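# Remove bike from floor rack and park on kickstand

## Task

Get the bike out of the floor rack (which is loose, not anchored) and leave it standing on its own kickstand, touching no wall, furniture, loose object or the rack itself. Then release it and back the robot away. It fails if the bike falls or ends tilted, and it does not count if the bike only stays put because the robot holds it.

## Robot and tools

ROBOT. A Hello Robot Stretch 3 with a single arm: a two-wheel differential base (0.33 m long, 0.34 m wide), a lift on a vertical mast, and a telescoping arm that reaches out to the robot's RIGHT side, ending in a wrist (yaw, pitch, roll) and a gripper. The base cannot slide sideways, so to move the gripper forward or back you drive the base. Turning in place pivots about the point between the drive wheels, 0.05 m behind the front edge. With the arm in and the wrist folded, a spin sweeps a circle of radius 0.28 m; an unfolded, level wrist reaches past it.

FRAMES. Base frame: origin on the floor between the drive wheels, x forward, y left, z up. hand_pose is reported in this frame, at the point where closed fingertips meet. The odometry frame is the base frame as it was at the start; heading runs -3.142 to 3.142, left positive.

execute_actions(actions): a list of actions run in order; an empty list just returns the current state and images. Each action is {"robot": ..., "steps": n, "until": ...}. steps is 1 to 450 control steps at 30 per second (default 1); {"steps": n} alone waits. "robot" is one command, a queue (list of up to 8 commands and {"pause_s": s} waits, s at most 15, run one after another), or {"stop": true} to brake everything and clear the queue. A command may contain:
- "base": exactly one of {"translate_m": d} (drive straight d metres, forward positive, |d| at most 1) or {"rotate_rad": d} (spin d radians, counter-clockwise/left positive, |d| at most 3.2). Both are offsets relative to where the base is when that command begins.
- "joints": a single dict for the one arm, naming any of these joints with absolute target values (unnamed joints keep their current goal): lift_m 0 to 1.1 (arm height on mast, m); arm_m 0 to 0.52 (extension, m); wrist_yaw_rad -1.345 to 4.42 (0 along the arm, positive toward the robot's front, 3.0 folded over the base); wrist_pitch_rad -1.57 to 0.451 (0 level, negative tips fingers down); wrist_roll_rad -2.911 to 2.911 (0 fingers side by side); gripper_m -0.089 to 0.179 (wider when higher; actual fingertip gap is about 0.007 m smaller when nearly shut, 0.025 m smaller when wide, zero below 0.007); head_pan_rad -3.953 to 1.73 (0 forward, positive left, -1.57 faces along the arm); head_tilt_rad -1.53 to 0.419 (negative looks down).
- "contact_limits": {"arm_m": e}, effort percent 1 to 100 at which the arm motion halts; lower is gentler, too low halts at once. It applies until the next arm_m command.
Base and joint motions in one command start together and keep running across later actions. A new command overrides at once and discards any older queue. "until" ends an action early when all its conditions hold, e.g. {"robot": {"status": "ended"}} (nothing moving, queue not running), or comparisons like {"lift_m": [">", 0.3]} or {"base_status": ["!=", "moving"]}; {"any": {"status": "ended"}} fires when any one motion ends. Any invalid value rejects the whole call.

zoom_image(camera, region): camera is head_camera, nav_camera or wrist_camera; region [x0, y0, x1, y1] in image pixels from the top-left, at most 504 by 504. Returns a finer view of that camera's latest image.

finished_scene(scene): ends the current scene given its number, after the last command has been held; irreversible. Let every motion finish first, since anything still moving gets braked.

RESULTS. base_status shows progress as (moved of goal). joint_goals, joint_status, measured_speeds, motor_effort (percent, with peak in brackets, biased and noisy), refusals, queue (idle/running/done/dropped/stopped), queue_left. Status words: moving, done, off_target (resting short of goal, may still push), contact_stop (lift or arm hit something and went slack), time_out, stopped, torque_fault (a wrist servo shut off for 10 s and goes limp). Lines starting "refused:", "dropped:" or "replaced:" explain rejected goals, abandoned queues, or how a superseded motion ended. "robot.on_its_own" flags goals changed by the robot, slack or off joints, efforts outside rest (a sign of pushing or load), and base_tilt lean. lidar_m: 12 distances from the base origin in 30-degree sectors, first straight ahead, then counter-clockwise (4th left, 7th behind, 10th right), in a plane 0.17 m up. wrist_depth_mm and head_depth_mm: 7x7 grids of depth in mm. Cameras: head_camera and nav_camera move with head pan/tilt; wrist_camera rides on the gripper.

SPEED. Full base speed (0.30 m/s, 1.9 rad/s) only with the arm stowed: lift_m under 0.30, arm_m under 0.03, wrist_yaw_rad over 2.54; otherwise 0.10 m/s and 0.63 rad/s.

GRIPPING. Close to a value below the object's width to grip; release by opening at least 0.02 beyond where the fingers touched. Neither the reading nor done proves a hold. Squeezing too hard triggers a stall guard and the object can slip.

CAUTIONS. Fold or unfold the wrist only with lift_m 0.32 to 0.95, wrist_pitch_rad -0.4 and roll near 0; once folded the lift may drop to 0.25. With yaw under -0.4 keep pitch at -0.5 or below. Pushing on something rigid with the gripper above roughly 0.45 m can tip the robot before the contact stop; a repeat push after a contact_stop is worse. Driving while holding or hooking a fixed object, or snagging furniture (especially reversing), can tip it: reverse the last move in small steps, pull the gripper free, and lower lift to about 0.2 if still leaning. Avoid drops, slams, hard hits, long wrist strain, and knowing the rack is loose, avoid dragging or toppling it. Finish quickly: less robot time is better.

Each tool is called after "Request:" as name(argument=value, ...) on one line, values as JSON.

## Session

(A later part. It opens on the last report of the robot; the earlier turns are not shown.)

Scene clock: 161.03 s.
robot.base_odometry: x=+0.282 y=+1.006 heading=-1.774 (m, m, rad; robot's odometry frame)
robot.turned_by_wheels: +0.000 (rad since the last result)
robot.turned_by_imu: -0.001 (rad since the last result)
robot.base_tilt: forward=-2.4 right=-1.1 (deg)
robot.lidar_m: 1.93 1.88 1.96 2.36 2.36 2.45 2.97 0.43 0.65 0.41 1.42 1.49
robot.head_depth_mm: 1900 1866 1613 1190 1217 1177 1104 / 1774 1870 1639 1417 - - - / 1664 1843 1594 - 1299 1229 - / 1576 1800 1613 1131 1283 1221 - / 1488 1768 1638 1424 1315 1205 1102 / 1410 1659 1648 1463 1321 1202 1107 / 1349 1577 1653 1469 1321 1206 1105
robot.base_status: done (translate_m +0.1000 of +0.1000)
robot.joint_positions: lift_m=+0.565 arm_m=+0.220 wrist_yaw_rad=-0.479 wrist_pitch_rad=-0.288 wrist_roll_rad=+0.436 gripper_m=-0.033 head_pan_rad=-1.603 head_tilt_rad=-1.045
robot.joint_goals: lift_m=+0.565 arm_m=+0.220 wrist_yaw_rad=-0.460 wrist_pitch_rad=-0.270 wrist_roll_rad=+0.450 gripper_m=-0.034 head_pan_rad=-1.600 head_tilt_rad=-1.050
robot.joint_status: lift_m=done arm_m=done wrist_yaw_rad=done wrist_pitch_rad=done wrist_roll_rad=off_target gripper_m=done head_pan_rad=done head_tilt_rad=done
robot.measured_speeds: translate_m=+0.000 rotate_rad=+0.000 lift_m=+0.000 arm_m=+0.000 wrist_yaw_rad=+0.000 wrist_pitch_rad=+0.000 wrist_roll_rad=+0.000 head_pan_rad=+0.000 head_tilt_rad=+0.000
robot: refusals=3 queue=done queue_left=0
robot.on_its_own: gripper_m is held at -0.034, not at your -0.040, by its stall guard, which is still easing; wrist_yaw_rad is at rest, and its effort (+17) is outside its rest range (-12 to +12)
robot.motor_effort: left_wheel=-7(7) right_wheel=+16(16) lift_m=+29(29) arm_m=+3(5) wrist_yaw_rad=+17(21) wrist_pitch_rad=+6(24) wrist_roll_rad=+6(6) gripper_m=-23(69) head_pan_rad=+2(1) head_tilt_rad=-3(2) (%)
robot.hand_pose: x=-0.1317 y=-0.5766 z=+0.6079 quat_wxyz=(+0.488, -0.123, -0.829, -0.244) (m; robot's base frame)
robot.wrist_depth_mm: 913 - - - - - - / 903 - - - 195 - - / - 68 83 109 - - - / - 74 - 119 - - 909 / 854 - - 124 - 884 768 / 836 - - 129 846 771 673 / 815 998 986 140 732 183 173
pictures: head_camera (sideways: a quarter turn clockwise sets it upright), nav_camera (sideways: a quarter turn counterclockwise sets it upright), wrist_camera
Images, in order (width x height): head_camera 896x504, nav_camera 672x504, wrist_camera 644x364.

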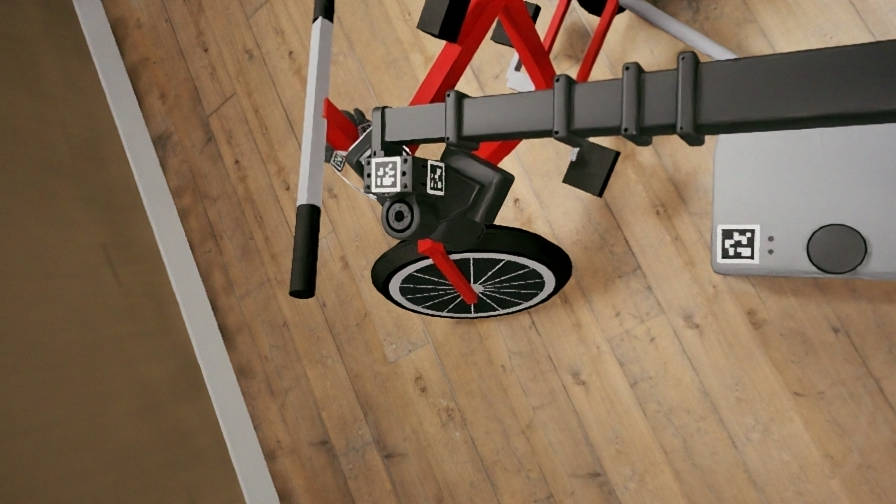

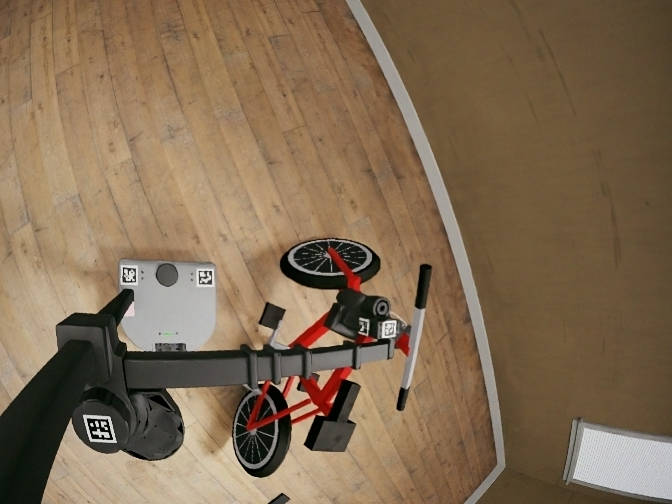

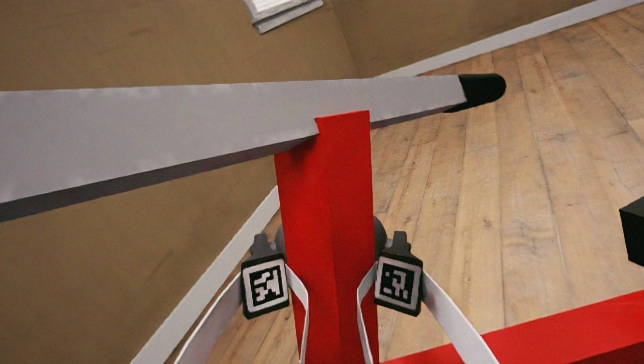

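Request:
execute_actions(actions=[{"robot":{"joints":{"lift_m":0.605,"gripper_m":-0.045}},"steps":100,"until":{"robot":{"status":"ended"}}},{"robot":{"joints":{"arm_m":0.14,"lift_m":0.62}},"steps":100,"until":{"robot":{"status":"ended"}}}])

Scene clock: 164.10 s.
robot.base_odometry: x=+0.282 y=+1.006 heading=-1.773 (m, m, rad; robot's odometry frame)
robot.turned_by_wheels: +0.000 (rad since the last result)
robot.turned_by_imu: +0.000 (rad since the last result)
robot.base_tilt: forward=-2.4 right=-1.2 (deg)
robot.lidar_m: 1.93 1.87 1.96 2.37 2.36 2.45 0.74 0.45 1.96 0.35 1.42 1.48
robot.head_depth_mm: 1901 1875 1645 1437 1086 1182 1113 / 1778 1881 1639 1133 - - - / 1667 1856 1639 - 1289 1216 - / 1570 1809 1649 1088 1232 1218 - / 1490 1770 1649 1420 1309 1201 1106 / 1409 1669 1659 1471 1324 1198 1104 / 1349 1570 1652 1464 1327 1203 1107
robot.base_status: done (translate_m +0.1000 of +0.1000)
robot.joint_positions: lift_m=+0.619 arm_m=+0.140 wrist_yaw_rad=-0.468 wrist_pitch_rad=-0.449 wrist_roll_rad=+0.455 gripper_m=-0.035 head_pan_rad=-1.603 head_tilt_rad=-1.045
robot.joint_goals: lift_m=+0.620 arm_m=+0.140 wrist_yaw_rad=-0.460 wrist_pitch_rad=-0.270 wrist_roll_rad=+0.450 gripper_m=-0.036 head_pan_rad=-1.600 head_tilt_rad=-1.050
robot.joint_status: lift_m=done arm_m=done wrist_yaw_rad=done wrist_pitch_rad=done wrist_roll_rad=off_target gripper_m=done head_pan_rad=done head_tilt_rad=done
robot.measured_speeds: translate_m=+0.000 rotate_rad=+0.000 lift_m=+0.000 arm_m=+0.000 wrist_yaw_rad=+0.000 wrist_pitch_rad=+0.000 wrist_roll_rad=+0.000 head_pan_rad=+0.000 head_tilt_rad=+0.000
robot: refusals=3 queue=done queue_left=0
robot.on_its_own: gripper_m is held at -0.036, not at your -0.045, by its stall guard, which is still easing; wrist_pitch_rad is at rest, and its effort (+64) is outside its rest range (-20 to +32)
robot.motor_effort: left_wheel=-3(8) right_wheel=+7(17) lift_m=+52(54) arm_m=-5(5) wrist_yaw_rad=+7(16) wrist_pitch_rad=+64(67) wrist_roll_rad=-2(6) gripper_m=-27(77) head_pan_rad=+1(3) head_tilt_rad=-2(2) (%)
robot.hand_pose: x=-0.1209 y=-0.4819 z=+0.6247 quat_wxyz=(+0.458, -0.077, -0.832, -0.304) (m; robot's base frame)
robot.wrist_depth_mm: 962 - - - - - - / 934 - - - - - - / 936 - - 134 131 - 958 / 946 - 85 88 - 935 792 / 923 66 66 107 873 813 219 / 852 55 63 126 798 226 222 / - 54 889 153 197 205 334
pictures: head_camera (sideways: a quarter turn clockwise sets it upright), nav_camera (sideways: a quarter turn counterclockwise sets it upright), wrist_camera
Images, in order (width x height): head_camera 896x504, nav_camera 672x504, wrist_camera 644x364.

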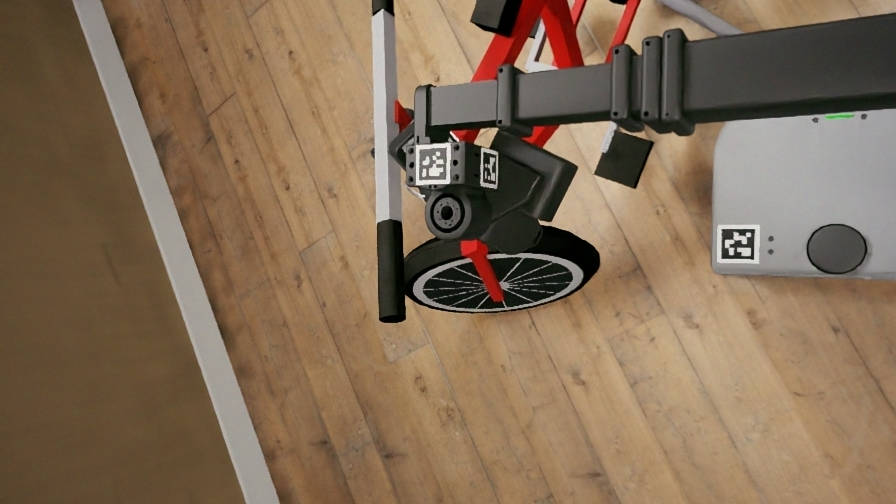

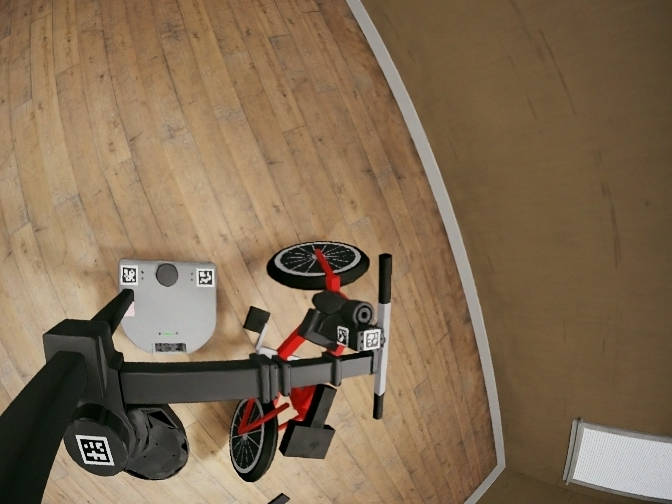

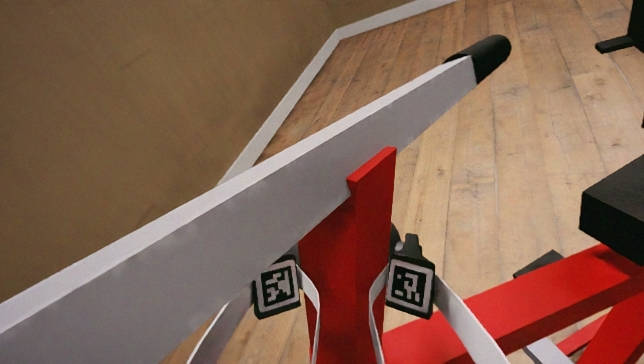

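Request:
execute_actions(actions=[{"robot":{"joints":{"arm_m":0.04,"lift_m":0.64,"wrist_pitch_rad":-0.45,"gripper_m":-0.04,"head_pan_rad":-2.0},"contact_limits":{"arm_m":35}},"steps":100,"until":{"robot":{"status":"ended"}}}])

Scene clock: 166.60 s.
robot.base_odometry: x=+0.282 y=+1.006 heading=-1.773 (m, m, rad; robot's odometry frame)
robot.turned_by_wheels: +0.000 (rad since the last result)
robot.turned_by_imu: +0.000 (rad since the last result)
robot.base_tilt: forward=-2.3 right=-1.4 (deg)
robot.lidar_m: 1.93 1.88 1.97 2.37 2.36 2.45 0.72 0.47 1.96 0.28 1.42 1.48
robot.head_depth_mm: 2169 1871 1647 852 1112 1195 - / 2188 1873 1646 1186 1262 - - / 2164 1867 1643 1440 - - - / 2107 1880 1654 1492 - - - / 1908 1877 1647 1465 996 1194 1103 / 1728 1843 1647 1466 1237 1198 1105 / 1558 1766 1658 1469 1306 1206 1103
robot.base_status: done (translate_m +0.1000 of +0.1000)
robot.joint_positions: lift_m=+0.632 arm_m=+0.040 wrist_yaw_rad=-0.503 wrist_pitch_rad=-0.555 wrist_roll_rad=+0.459 gripper_m=-0.030 head_pan_rad=-1.993 head_tilt_rad=-1.045
robot.joint_goals: lift_m=+0.632 arm_m=+0.040 wrist_yaw_rad=-0.502 wrist_pitch_rad=-0.450 wrist_roll_rad=+0.450 gripper_m=-0.031 head_pan_rad=-2.000 head_tilt_rad=-1.050
robot.joint_status: lift_m=contact_stop arm_m=done wrist_yaw_rad=done wrist_pitch_rad=off_target wrist_roll_rad=off_target gripper_m=off_target head_pan_rad=done head_tilt_rad=done
robot.measured_speeds: translate_m=+0.000 rotate_rad=+0.000 lift_m=-0.005 arm_m=+0.000 wrist_yaw_rad=-0.010 wrist_pitch_rad=+0.024 wrist_roll_rad=+0.000 head_pan_rad=+0.000 head_tilt_rad=+0.000
robot: refusals=3 queue=dropped queue_left=0
robot.on_its_own: wrist_yaw_rad is held at -0.502, not at your -0.460, by its stall guard, which is not easing now; gripper_m is held at -0.031, not at your -0.040, by its stall guard, which is still easing; lift_m is slack since a contact_stop, until your next command for it (your +0.640 is given up)
robot.motor_effort: left_wheel=-2(6) right_wheel=+0(14) lift_m=+36(56) arm_m=-3(7) wrist_yaw_rad=+1(27) wrist_pitch_rad=+37(65) wrist_roll_rad=-4(4) gripper_m=-22(68) head_pan_rad=-4(38) head_tilt_rad=-2(2) (%)
robot.contact_limits: arm_m 35 (drawing in: default 26, maximum 42; extending or still: default 36, maximum 59)
robot.hand_pose: x=-0.1203 y=-0.3647 z=+0.6148 quat_wxyz=(+0.434, -0.063, -0.827, -0.352) (m; robot's base frame)
robot.wrist_depth_mm: - - - - - - - / - - - - 161 - 275 / - - - - 119 - 227 / - - - 88 944 859 218 / - - 70 86 846 258 415 / - 61 66 122 231 400 587 / 948 55 69 166 217 448 566
pictures: head_camera (sideways: a quarter turn clockwise sets it upright), nav_camera (sideways: a quarter turn counterclockwise sets it upright), wrist_camera
Images, in order (width x height): head_camera 896x504, nav_camera 672x504, wrist_camera 644x364.

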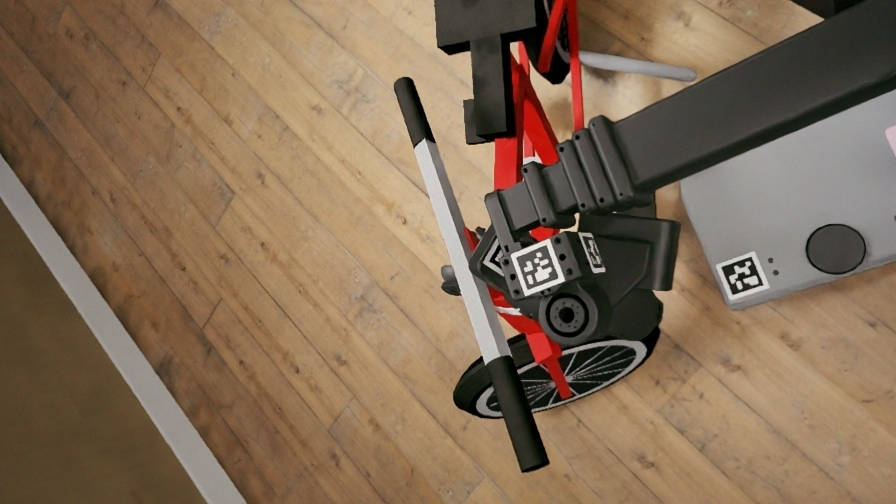

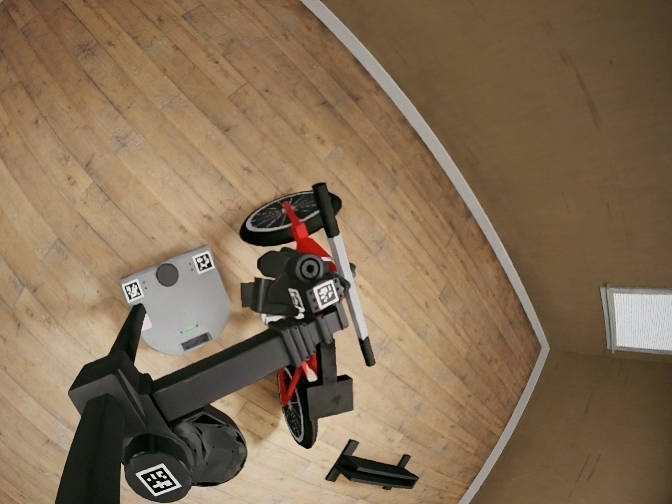

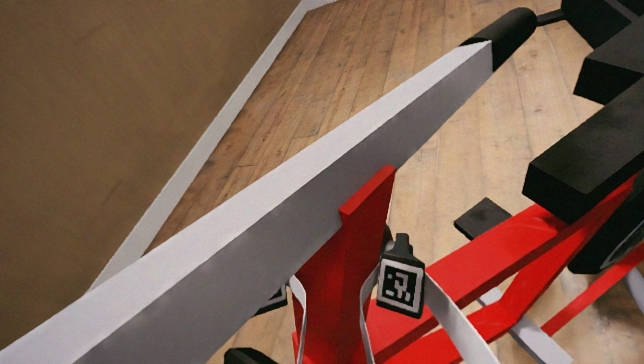

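Request:
execute_actions(actions=[{"robot":{"joints":{"arm_m":0.0,"lift_m":0.655,"wrist_pitch_rad":-0.75,"gripper_m":-0.045},"contact_limits":{"arm_m":35}},"steps":100,"until":{"robot":{"status":"ended"}}}])

Scene clock: 168.10 s.
robot.base_odometry: x=+0.282 y=+1.006 heading=-1.773 (m, m, rad; robot's odometry frame)
robot.turned_by_wheels: +0.000 (rad since the last result)
robot.turned_by_imu: +0.000 (rad since the last result)
robot.base_tilt: forward=-2.4 right=-1.3 (deg)
robot.lidar_m: 1.93 1.87 1.96 2.37 2.36 2.44 0.70 0.35 0.23 0.27 1.42 1.49
robot.head_depth_mm: 2187 1867 1639 1465 1116 1197 - / 2183 1888 1646 1412 1201 - - / 2202 1891 1645 1468 - - - / 2091 1887 1647 1460 - - - / 1923 1880 1653 1464 904 1185 1103 / 1739 1857 1646 1467 1166 1203 1106 / 1572 1774 1654 1474 1298 1202 1105
robot.base_status: done (translate_m +0.1000 of +0.1000)
robot.joint_positions: lift_m=+0.630 arm_m=+0.001 wrist_yaw_rad=-0.497 wrist_pitch_rad=-0.627 wrist_roll_rad=+0.401 gripper_m=-0.041 head_pan_rad=-1.993 head_tilt_rad=-1.045
robot.joint_goals: lift_m=+0.631 arm_m=+0.000 wrist_yaw_rad=-0.502 wrist_pitch_rad=-0.750 wrist_roll_rad=+0.450 gripper_m=-0.042 head_pan_rad=-2.000 head_tilt_rad=-1.050
robot.joint_status: lift_m=contact_stop arm_m=done wrist_yaw_rad=done wrist_pitch_rad=off_target wrist_roll_rad=off_target gripper_m=off_target head_pan_rad=done head_tilt_rad=done
robot.measured_speeds: translate_m=+0.000 rotate_rad=+0.000 lift_m=-0.004 arm_m=+0.000 wrist_yaw_rad=-0.020 wrist_pitch_rad=+0.000 wrist_roll_rad=+0.024 head_pan_rad=+0.000 head_tilt_rad=+0.000
robot: refusals=3 queue=dropped queue_left=0
robot.on_its_own: wrist_yaw_rad is held at -0.502, not at your -0.460, by its stall guard, which is not easing now; lift_m is slack since a contact_stop, until your next command for it (your +0.655 is given up)
robot.motor_effort: left_wheel=+1(3) right_wheel=+8(17) lift_m=+34(61) arm_m=-6(9) wrist_yaw_rad=-4(9) wrist_pitch_rad=-45(44) wrist_roll_rad=+20(26) gripper_m=-27(86) head_pan_rad=-4(6) head_tilt_rad=-2(3) (%)
robot.contact_limits: arm_m 35 (drawing in: default 26, maximum 42; extending or still: default 36, maximum 59)
robot.hand_pose: x=-0.1138 y=-0.3162 z=+0.5993 quat_wxyz=(+0.446, -0.030, -0.810, -0.379) (m; robot's base frame)
robot.wrist_depth_mm: - - - - - 208 951 / - - - - 134 - 268 / - - - 108 113 973 229 / - - - 83 900 279 297 / - - 67 84 815 266 512 / - 57 65 123 237 498 610 / - 54 242 185 394 597 573
pictures: head_camera (sideways: a quarter turn clockwise sets it upright), nav_camera (sideways: a quarter turn counterclockwise sets it upright), wrist_camera
Images, in order (width x height): head_camera 896x504, nav_camera 672x504, wrist_camera 644x364.

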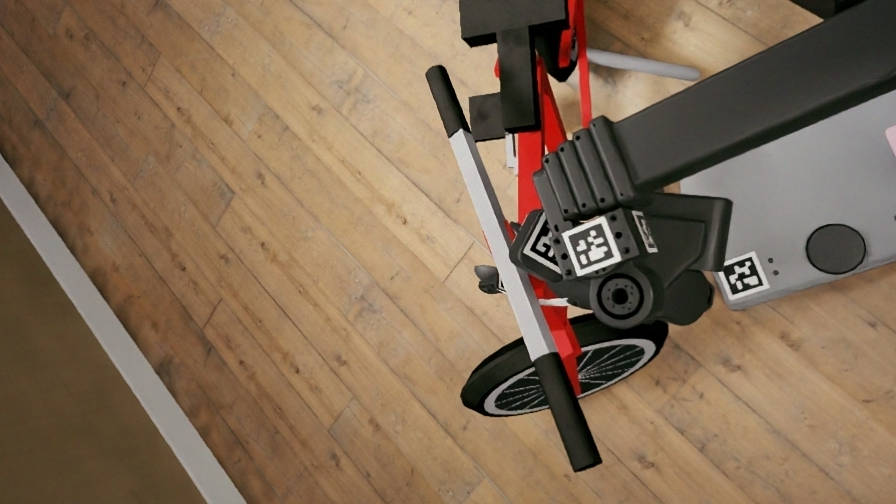

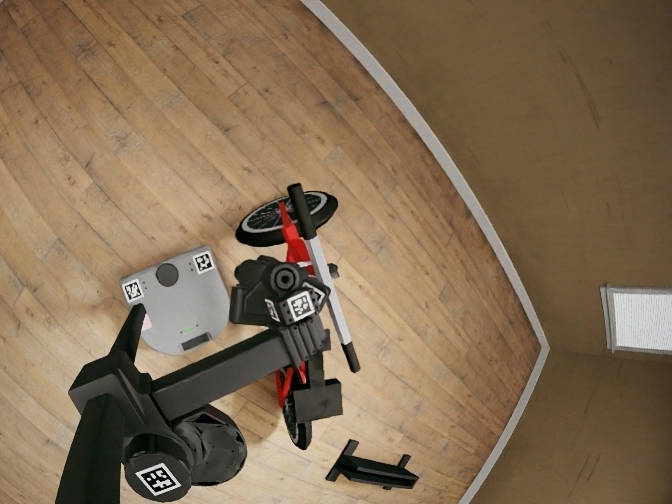

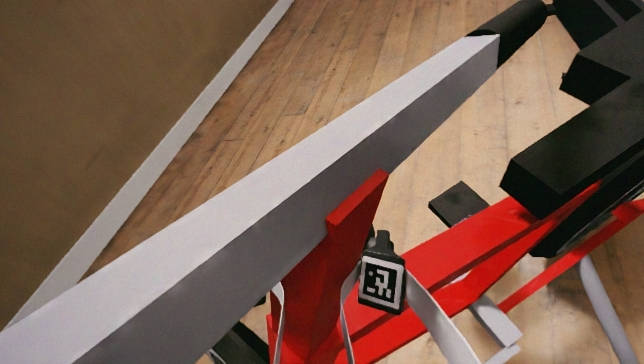

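Request:
execute_actions(actions=[{"robot":{"base":{"translate_m":0.04},"joints":{"wrist_pitch_rad":-0.66,"wrist_roll_rad":0.35}},"steps":100,"until":{"robot":{"status":"ended"}}},{"steps":15}])

Scene clock: 173.93 s.
robot.base_odometry: x=+0.273 y=+0.967 heading=-1.773 (m, m, rad; robot's odometry frame)
robot.turned_by_wheels: +0.000 (rad since the last result)
robot.turned_by_imu: -0.001 (rad since the last result)
robot.base_tilt: forward=-2.4 right=-1.2 (deg)
robot.lidar_m: 1.89 1.84 1.93 2.40 2.37 2.46 0.69 0.36 0.28 0.31 1.40 1.47
robot.head_depth_mm: 2164 1868 1643 1467 1126 1200 - / 2182 1879 1649 1458 1195 - - / 2164 1875 1644 1466 840 - - / 2081 1882 1643 1464 - - - / 1889 1880 1640 1467 1015 1190 1100 / 1690 1843 1643 1452 1271 1203 1107 / 1540 1756 1656 1463 1321 1204 1108
robot.base_status: done (translate_m +0.0400 of +0.0400)
robot.joint_positions: lift_m=+0.614 arm_m=+0.001 wrist_yaw_rad=-0.516 wrist_pitch_rad=-0.583 wrist_roll_rad=+0.335 gripper_m=-0.023 head_pan_rad=-1.993 head_tilt_rad=-1.045
robot.joint_goals: lift_m=+0.614 arm_m=+0.000 wrist_yaw_rad=-0.502 wrist_pitch_rad=-0.660 wrist_roll_rad=+0.350 gripper_m=-0.024 head_pan_rad=-2.000 head_tilt_rad=-1.050
robot.joint_status: lift_m=contact_stop arm_m=done wrist_yaw_rad=done wrist_pitch_rad=done wrist_roll_rad=done gripper_m=off_target head_pan_rad=done head_tilt_rad=done
robot.measured_speeds: translate_m=+0.000 rotate_rad=+0.000 lift_m=+0.000 arm_m=+0.000 wrist_yaw_rad=+0.000 wrist_pitch_rad=+0.000 wrist_roll_rad=+0.000 head_pan_rad=+0.000 head_tilt_rad=+0.000
robot: refusals=3 queue=done queue_left=0
robot.on_its_own: wrist_yaw_rad is held at -0.502, not at your -0.460, by its stall guard, which is not easing now; gripper_m is held at -0.024, not at your -0.045, by its stall guard, which is not easing now; lift_m is slack since a contact_stop, until your next command for it (your +0.655 is given up); wrist_pitch_rad is at rest, and its effort (-28) is outside its rest range (-20 to +32)
robot.motor_effort: left_wheel=-3(4) right_wheel=+7(23) lift_m=+30(57) arm_m=-4(7) wrist_yaw_rad=+12(12) wrist_pitch_rad=-28(45) wrist_roll_rad=+6(19) gripper_m=-22(27) head_pan_rad=-4(3) head_tilt_rad=-2(3) (%)
robot.contact_limits: arm_m 35 (drawing in: default 26, maximum 42; extending or still: default 36, maximum 59)
robot.hand_pose: x=-0.1205 y=-0.3206 z=+0.5915 quat_wxyz=(+0.477, -0.038, -0.797, -0.368) (m; robot's base frame)
robot.wrist_depth_mm: - - - - - - - / - - - - - 151 965 / - - - - 105 992 281 / - - - 80 108 873 218 / - - 66 77 587 263 431 / - 57 60 115 241 494 629 / - 51 66 191 639 594 576
pictures: head_camera (sideways: a quarter turn clockwise sets it upright), nav_camera (sideways: a quarter turn counterclockwise sets it upright), wrist_camera
Images, in order (width x height): head_camera 896x504, nav_camera 672x504, wrist_camera 644x364.

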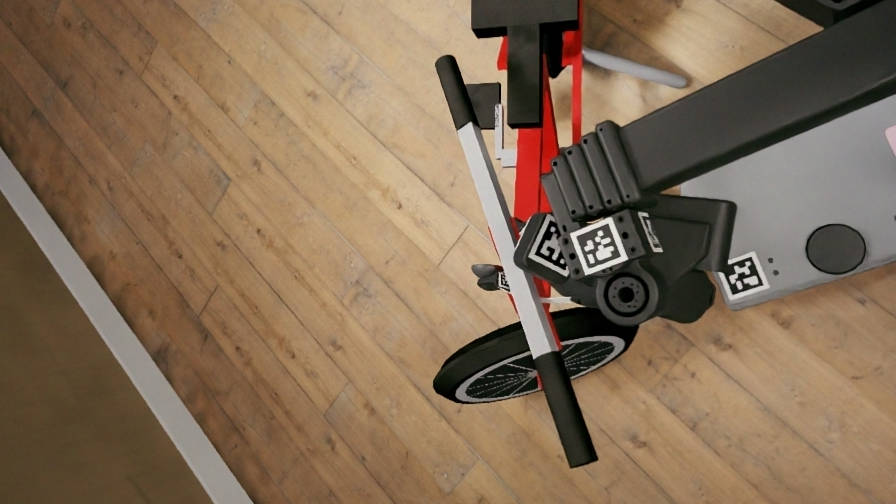

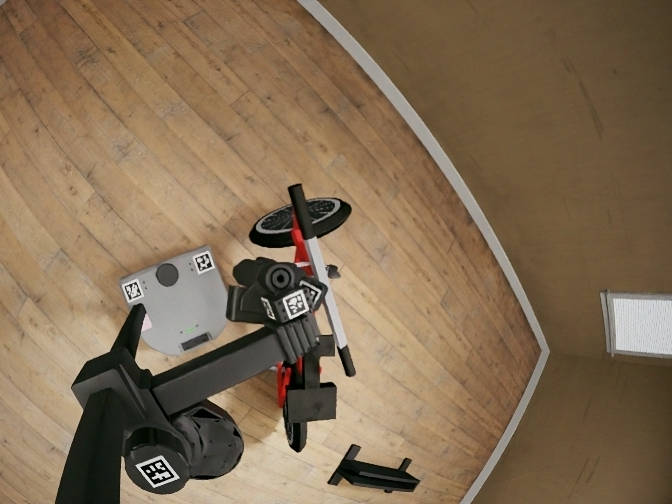

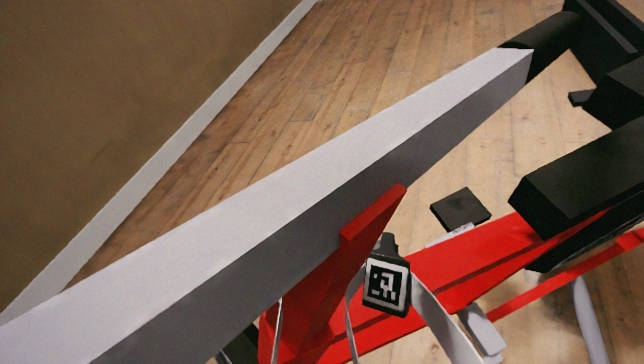

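Works: the wheel rolls out and it leans left. A bit more.

Request:
execute_actions(actions=[{"robot":{"base":{"translate_m":0.04},"joints":{"wrist_pitch_rad":-0.58,"wrist_roll_rad":0.28,"lift_m":0.6}},"steps":100,"until":{"robot":{"status":"ended"}}},{"steps":15}])

Scene clock: 176.90 s.
robot.base_odometry: x=+0.265 y=+0.928 heading=-1.773 (m, m, rad; robot's odometry frame)
robot.turned_by_wheels: +0.000 (rad since the last result)
robot.turned_by_imu: +0.000 (rad since the last result)
robot.base_tilt: forward=-2.5 right=-1.4 (deg)
robot.lidar_m: 1.86 1.80 1.89 2.42 2.39 2.48 0.60 0.36 0.29 0.32 1.38 1.45
robot.head_depth_mm: 2168 1864 1645 1435 1103 1196 - / 2188 1879 1652 1457 1115 1228 - / 2178 1885 1644 1466 845 - - / 2056 1883 1641 1464 - - - / 1879 1875 1640 1442 1043 1195 1104 / 1678 1828 1648 1434 1290 1203 1104 / 1523 1724 1638 1465 1321 1207 1110
robot.base_status: done (translate_m +0.0400 of +0.0400)
robot.joint_positions: lift_m=+0.605 arm_m=+0.001 wrist_yaw_rad=-0.591 wrist_pitch_rad=-0.516 wrist_roll_rad=+0.302 gripper_m=-0.023 head_pan_rad=-1.993 head_tilt_rad=-1.045
robot.joint_goals: lift_m=+0.605 arm_m=+0.000 wrist_yaw_rad=-0.573 wrist_pitch_rad=-0.580 wrist_roll_rad=+0.280 gripper_m=-0.024 head_pan_rad=-2.000 head_tilt_rad=-1.050
robot.joint_status: lift_m=contact_stop arm_m=done wrist_yaw_rad=done wrist_pitch_rad=off_target wrist_roll_rad=off_target gripper_m=off_target head_pan_rad=done head_tilt_rad=done
robot.measured_speeds: translate_m=+0.000 rotate_rad=+0.000 lift_m=+0.000 arm_m=+0.000 wrist_yaw_rad=+0.000 wrist_pitch_rad=+0.000 wrist_roll_rad=+0.000 head_pan_rad=+0.000 head_tilt_rad=+0.000
robot: refusals=3 queue=dropped queue_left=0
robot.on_its_own: wrist_yaw_rad is held at -0.573, not at your -0.460, by its stall guard, which is not easing now; gripper_m is held at -0.024, not at your -0.045, by its stall guard, which is not easing now; lift_m is slack since a contact_stop, until your next command for it (your +0.600 is given up); wrist_yaw_rad is at rest, and its effort (+15) is outside its rest range (-12 to +12); wrist_pitch_rad is at rest, and its effort (-23) is outside its rest range (-20 to +32)
robot.motor_effort: left_wheel=-4(11) right_wheel=+15(33) lift_m=+30(32) arm_m=-1(4) wrist_yaw_rad=+15(47) wrist_pitch_rad=-23(29) wrist_roll_rad=-9(18) gripper_m=-20(23) head_pan_rad=-4(4) head_tilt_rad=-1(2) (%)
robot.contact_limits: arm_m 35 (drawing in: default 26, maximum 42; extending or still: default 36, maximum 59)
robot.hand_pose: x=-0.1391 y=-0.3210 z=+0.5967 quat_wxyz=(+0.488, -0.082, -0.789, -0.364) (m; robot's base frame)
robot.wrist_depth_mm: - - - - - - - / - - - - - 168 - / - - - - 110 - 940 / - - - 82 101 953 227 / - - 67 73 599 268 290 / - 57 59 105 242 386 559 / - 50 61 182 397 606 591
pictures: head_camera (sideways: a quarter turn clockwise sets it upright), nav_camera (sideways: a quarter turn counterclockwise sets it upright), wrist_camera
Images, in order (width x height): head_camera 896x504, nav_camera 672x504, wrist_camera 644x364.

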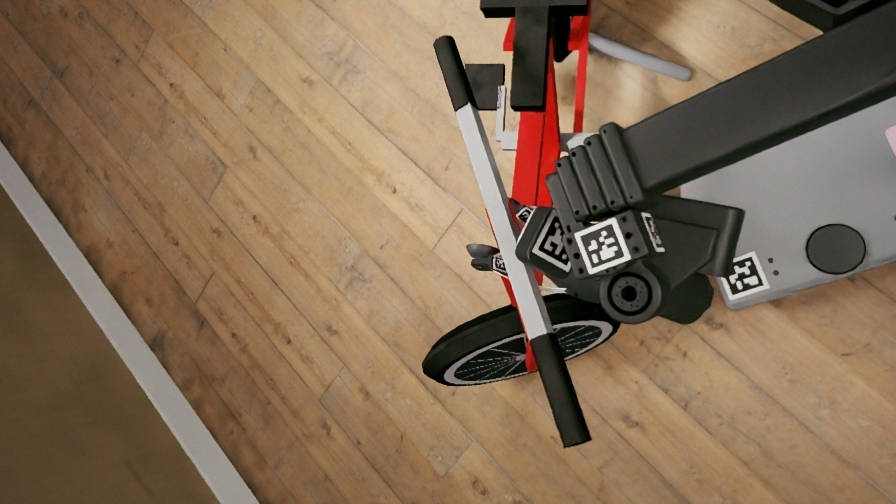

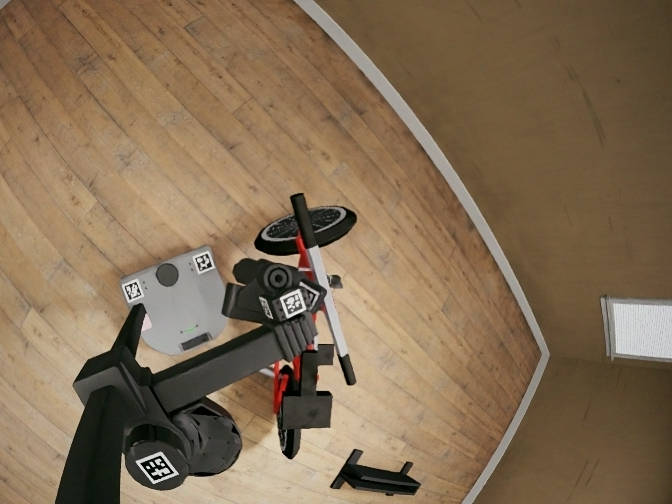

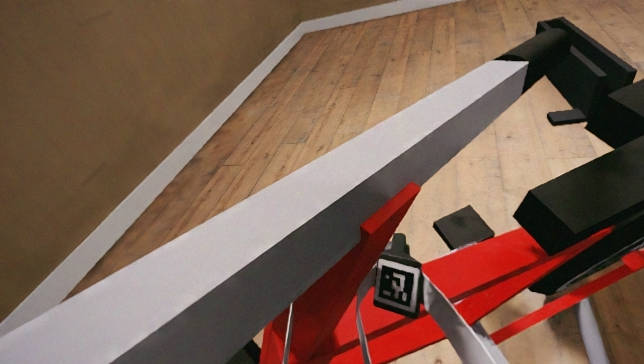

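Request:
execute_actions(actions=[{"robot":{"joints":{"wrist_pitch_rad":-0.5,"wrist_yaw_rad":-0.6,"gripper_m":0.015}},"steps":45}])

Scene clock: 178.53 s.
robot.base_odometry: x=+0.265 y=+0.928 heading=-1.773 (m, m, rad; robot's odometry frame)
robot.turned_by_wheels: +0.000 (rad since the last result)
robot.turned_by_imu: +0.000 (rad since the last result)
robot.base_tilt: forward=-2.5 right=-1.3 (deg)
robot.lidar_m: 1.86 1.80 1.89 2.43 2.38 2.49 0.60 0.36 0.29 0.32 1.38 1.45
robot.head_depth_mm: 2168 1875 1643 1438 1117 1197 - / 2177 1872 1641 1463 1120 1226 - / 2188 1882 1648 1467 841 - - / 2062 1887 1638 1467 - - - / 1872 1885 1644 1446 1046 1196 1100 / 1667 1832 1663 1446 1280 1200 1107 / 1529 1732 1647 1474 1324 1202 1108
robot.base_status: done (translate_m +0.0400 of +0.0400)
robot.joint_positions: lift_m=+0.605 arm_m=+0.001 wrist_yaw_rad=-0.612 wrist_pitch_rad=-0.502 wrist_roll_rad=+0.302 gripper_m=+0.015 head_pan_rad=-1.993 head_tilt_rad=-1.045
robot.joint_goals: lift_m=+0.605 arm_m=+0.000 wrist_yaw_rad=-0.600 wrist_pitch_rad=-0.500 wrist_roll_rad=+0.280 gripper_m=+0.015 head_pan_rad=-2.000 head_tilt_rad=-1.050
robot.joint_status: lift_m=contact_stop arm_m=done wrist_yaw_rad=done wrist_pitch_rad=done wrist_roll_rad=off_target gripper_m=done head_pan_rad=done head_tilt_rad=done
robot.measured_speeds: translate_m=+0.000 rotate_rad=+0.000 lift_m=+0.000 arm_m=+0.000 wrist_yaw_rad=+0.000 wrist_pitch_rad=+0.000 wrist_roll_rad=+0.000 head_pan_rad=+0.000 head_tilt_rad=+0.000
robot: refusals=3 queue=done queue_left=0
robot.on_its_own: lift_m is slack since a contact_stop, until your next command for it (your +0.600 is given up)
robot.motor_effort: left_wheel=-2(3) right_wheel=+10(15) lift_m=+30(35) arm_m=-1(1) wrist_yaw_rad=+11(16) wrist_pitch_rad=+0(23) wrist_roll_rad=-9(9) gripper_m=-8(67) head_pan_rad=-5(4) head_tilt_rad=-3(2) (%)
robot.contact_limits: arm_m 35 (drawing in: default 26, maximum 42; extending or still: default 36, maximum 59)
robot.hand_pose: x=-0.1440 y=-0.3202 z=+0.5989 quat_wxyz=(+0.487, -0.095, -0.788, -0.364) (m; robot's base frame)
robot.wrist_depth_mm: - - - - - - - / - - - - - 179 - / - - - - 115 - 286 / - - - 84 106 979 229 / - - 68 76 601 270 308 / - 58 60 109 245 386 590 / - 51 62 176 384 612 597
pictures: head_camera (sideways: a quarter turn clockwise sets it upright), nav_camera (sideways: a quarter turn counterclockwise sets it upright), wrist_camera
Images, in order (width x height): head_camera 896x504, nav_camera 672x504, wrist_camera 644x364.

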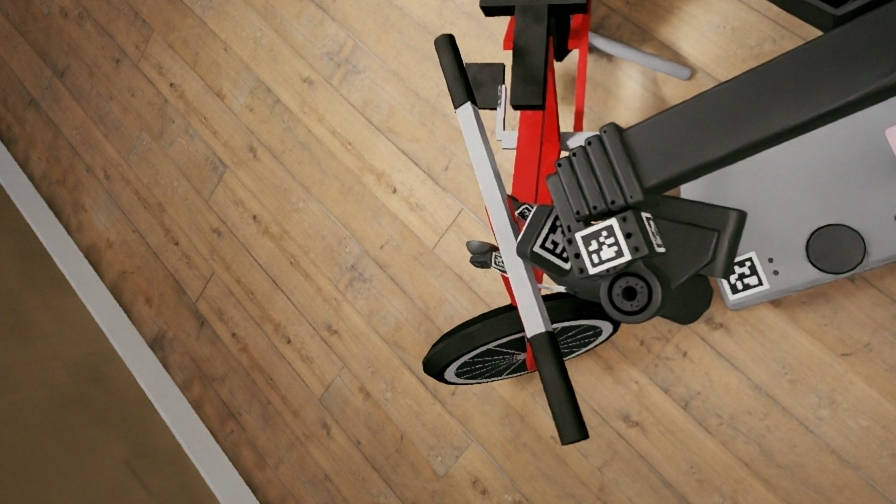

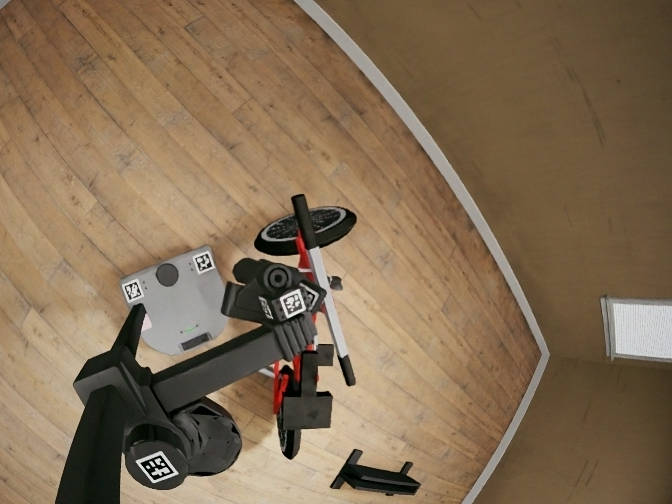

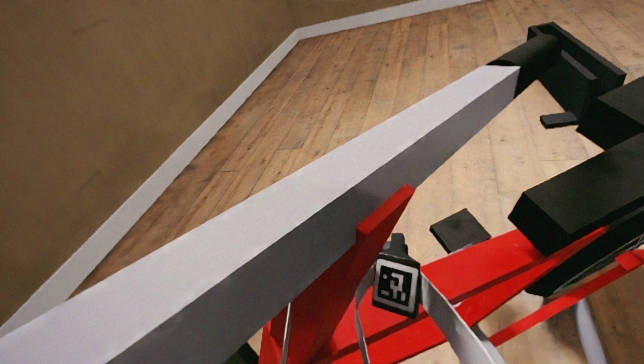

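Request:
execute_actions(actions=[{"robot":{"joints":{"gripper_m":0.13}},"steps":40},{"robot":{"base":{"translate_m":0.04},"joints":{"wrist_yaw_rad":-0.8,"wrist_pitch_rad":-0.6,"lift_m":0.62}},"steps":70}])

Scene clock: 182.40 s.
robot.base_odometry: x=+0.257 y=+0.889 heading=-1.773 (m, m, rad; robot's odometry frame)
robot.turned_by_wheels: +0.000 (rad since the last result)
robot.turned_by_imu: +0.000 (rad since the last result)
robot.base_tilt: forward=-2.4 right=-1.3 (deg)
robot.lidar_m: 1.82 1.77 1.85 2.43 2.40 2.51 0.63 0.33 0.32 0.32 1.36 1.43
robot.head_depth_mm: 2180 1870 1648 1419 1134 1195 - / 2175 1868 1648 1458 1262 - - / 2158 1883 1646 1458 - - - / 2040 1872 1639 1464 - - - / 1838 1880 1654 1186 1147 1189 1103 / 1660 1808 1646 1462 1305 1204 1104 / 1499 1713 1659 1468 1322 1204 1112
robot.base_status: done (translate_m +0.0400 of +0.0400)
robot.joint_positions: lift_m=+0.620 arm_m=+0.001 wrist_yaw_rad=-0.798 wrist_pitch_rad=-0.608 wrist_roll_rad=+0.287 gripper_m=+0.130 head_pan_rad=-1.993 head_tilt_rad=-1.045
robot.joint_goals: lift_m=+0.620 arm_m=+0.000 wrist_yaw_rad=-0.800 wrist_pitch_rad=-0.600 wrist_roll_rad=+0.280 gripper_m=+0.130 head_pan_rad=-2.000 head_tilt_rad=-1.050
robot.joint_status: lift_m=done arm_m=done wrist_yaw_rad=done wrist_pitch_rad=done wrist_roll_rad=off_target gripper_m=done head_pan_rad=done head_tilt_rad=done
robot.measured_speeds: translate_m=+0.000 rotate_rad=+0.000 lift_m=+0.000 arm_m=+0.000 wrist_yaw_rad=+0.000 wrist_pitch_rad=+0.000 wrist_roll_rad=+0.000 head_pan_rad=+0.000 head_tilt_rad=+0.000
robot: refusals=3 queue=done queue_left=0
robot.motor_effort: left_wheel=-1(4) right_wheel=+2(10) lift_m=+33(34) arm_m=-1(1) wrist_yaw_rad=-2(11) wrist_pitch_rad=+2(3) wrist_roll_rad=-3(9) gripper_m=+0(80) head_pan_rad=-3(5) head_tilt_rad=-2(2) (%)
robot.contact_limits: arm_m 35 (drawing in: default 26, maximum 42; extending or still: default 36, maximum 59)
robot.hand_pose: x=-0.1621 y=-0.2830 z=+0.5923 quat_wxyz=(+0.433, -0.131, -0.774, -0.443) (m; robot's base frame)
robot.wrist_depth_mm: - - - - - - - / - - - 145 - 334 304 / - - 100 117 - 290 310 / - 77 85 146 653 505 831 / - 67 170 251 461 734 735 / - 67 249 269 544 686 667 / - 776 386 694 682 623 596
pictures: head_camera (sideways: a quarter turn clockwise sets it upright), nav_camera (sideways: a quarter turn counterclockwise sets it upright), wrist_camera
Images, in order (width x height): head_camera 896x504, nav_camera 672x504, wrist_camera 644x364.

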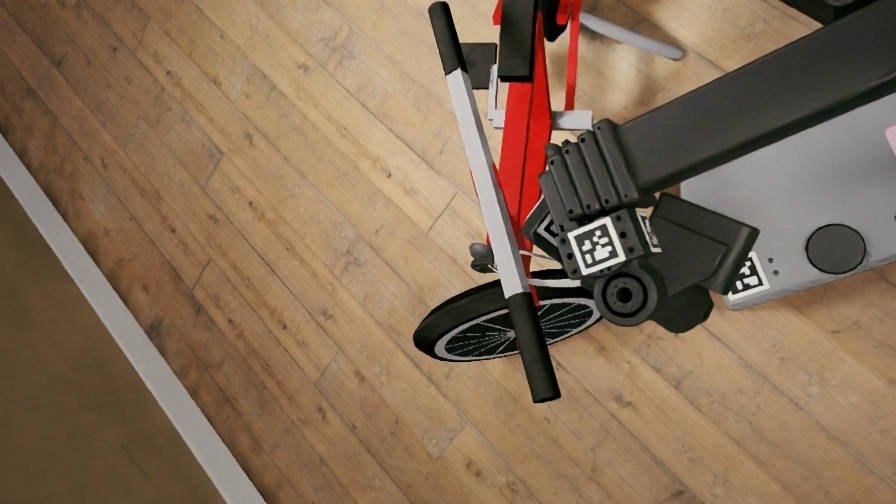

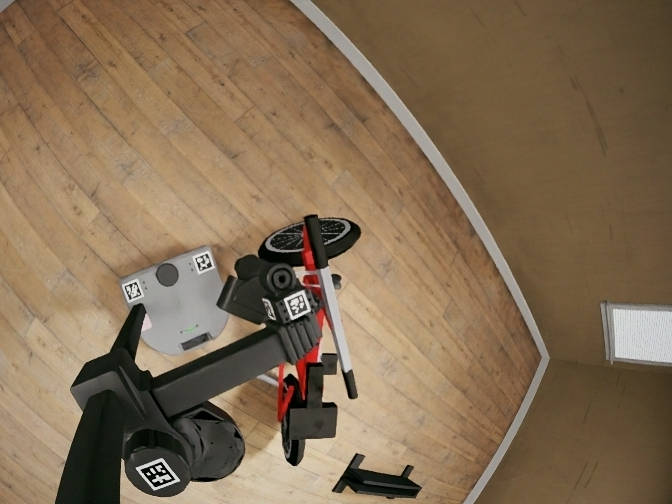

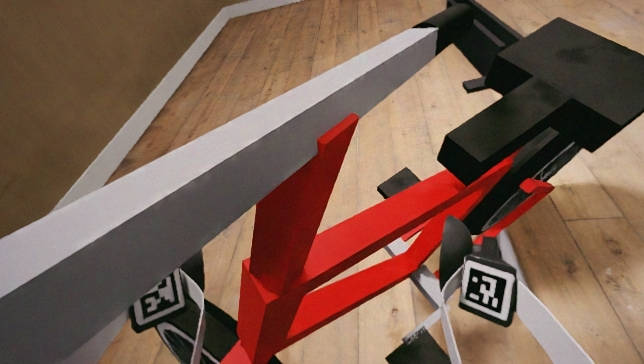

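Request:
execute_actions(actions=[{"robot":{"base":{"translate_m":0.1}},"steps":100,"until":{"robot":{"status":"ended"}}},{"robot":{"joints":{"gripper_m":0.04,"wrist_yaw_rad":-1.1}},"steps":40}])

Scene clock: 186.00 s.
robot.base_odometry: x=+0.237 y=+0.791 heading=-1.773 (m, m, rad; robot's odometry frame)
robot.turned_by_wheels: +0.000 (rad since the last result)
robot.turned_by_imu: +0.000 (rad since the last result)
robot.base_tilt: forward=-2.4 right=-1.1 (deg)
robot.lidar_m: 1.73 1.68 1.76 2.47 2.46 2.56 0.70 0.38 0.35 0.50 1.32 1.38
robot.head_depth_mm: 2182 1867 1646 1181 1284 1198 - / 2204 1879 1646 1438 1213 - - / 2135 1895 1656 1465 - - - / 2006 1888 1645 1115 1146 - - / 1770 1882 1650 1443 1323 1187 1102 / 1591 1793 1645 1464 1322 1203 1102 / 1448 1648 1648 1467 1315 1201 1108
robot.base_status: done (translate_m +0.1000 of +0.1000)
robot.joint_positions: lift_m=+0.620 arm_m=+0.001 wrist_yaw_rad=-1.098 wrist_pitch_rad=-0.608 wrist_roll_rad=+0.287 gripper_m=+0.040 head_pan_rad=-1.993 head_tilt_rad=-1.045
robot.joint_goals: lift_m=+0.620 arm_m=+0.000 wrist_yaw_rad=-1.100 wrist_pitch_rad=-0.600 wrist_roll_rad=+0.280 gripper_m=+0.040 head_pan_rad=-2.000 head_tilt_rad=-1.050
robot.joint_status: lift_m=done arm_m=done wrist_yaw_rad=done wrist_pitch_rad=done wrist_roll_rad=off_target gripper_m=moving head_pan_rad=done head_tilt_rad=done
robot.measured_speeds: translate_m=+0.000 rotate_rad=+0.000 lift_m=+0.000 arm_m=+0.000 wrist_yaw_rad=+0.000 wrist_pitch_rad=+0.000 wrist_roll_rad=+0.000 head_pan_rad=+0.000 head_tilt_rad=+0.000
robot: refusals=3 queue=running queue_left=0
robot.motor_effort: left_wheel=-1(5) right_wheel=+1(7) lift_m=+33(33) arm_m=-1(1) wrist_yaw_rad=-3(2) wrist_pitch_rad=+3(3) wrist_roll_rad=-3(3) gripper_m=+2(81) head_pan_rad=-5(4) head_tilt_rad=-2(2) (%)
robot.contact_limits: arm_m 35 (drawing in: default 26, maximum 42; extending or still: default 36, maximum 59)
robot.hand_pose: x=-0.1964 y=-0.2353 z=+0.5923 quat_wxyz=(+0.362, -0.245, -0.745, -0.503) (m; robot's base frame)
robot.wrist_depth_mm: - - - 332 456 - - / - 121 144 - 403 - - / 84 99 215 - 574 - 957 / - - 254 366 749 896 829 / - - 981 630 816 788 734 / - 965 920 783 741 698 652 / 909 479 384 715 664 629 596
pictures: head_camera (sideways: a quarter turn clockwise sets it upright), nav_camera (sideways: a quarter turn counterclockwise sets it upright), wrist_camera
Images, in order (width x height): head_camera 896x504, nav_camera 672x504, wrist_camera 644x364.

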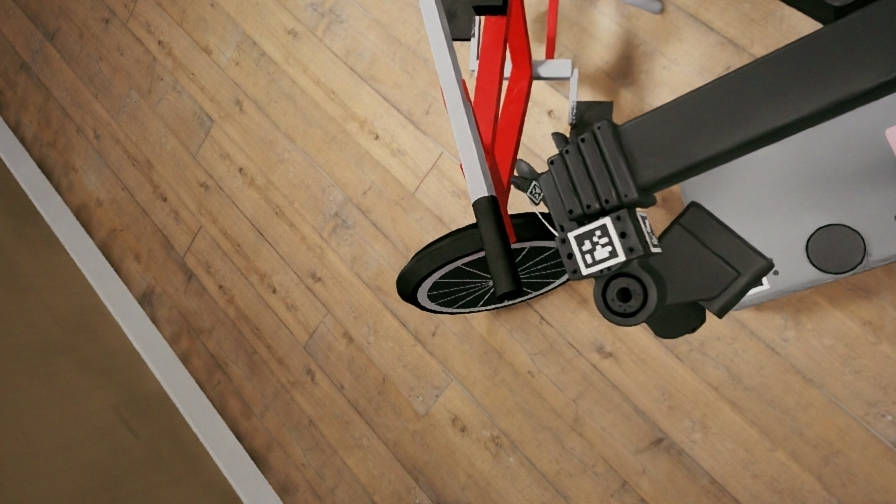

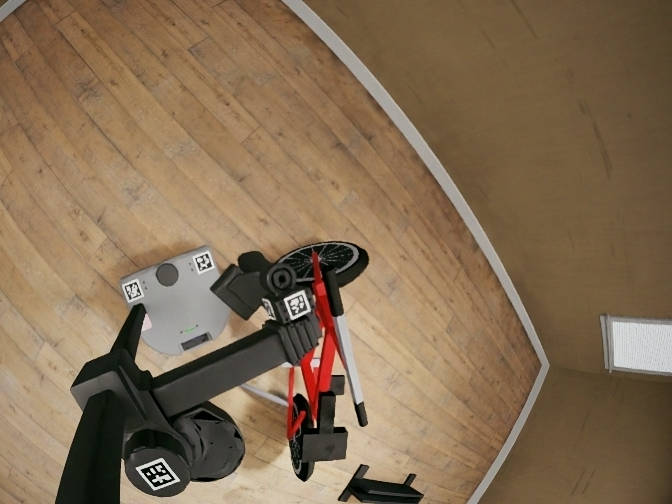

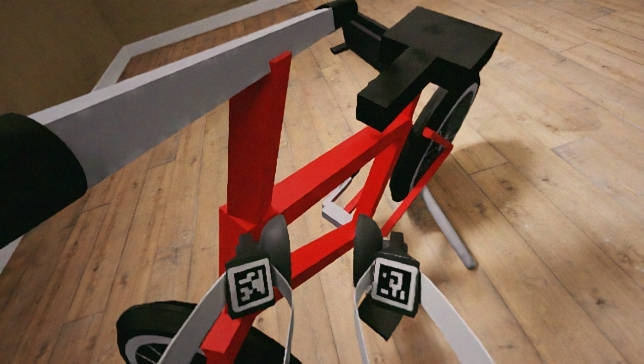

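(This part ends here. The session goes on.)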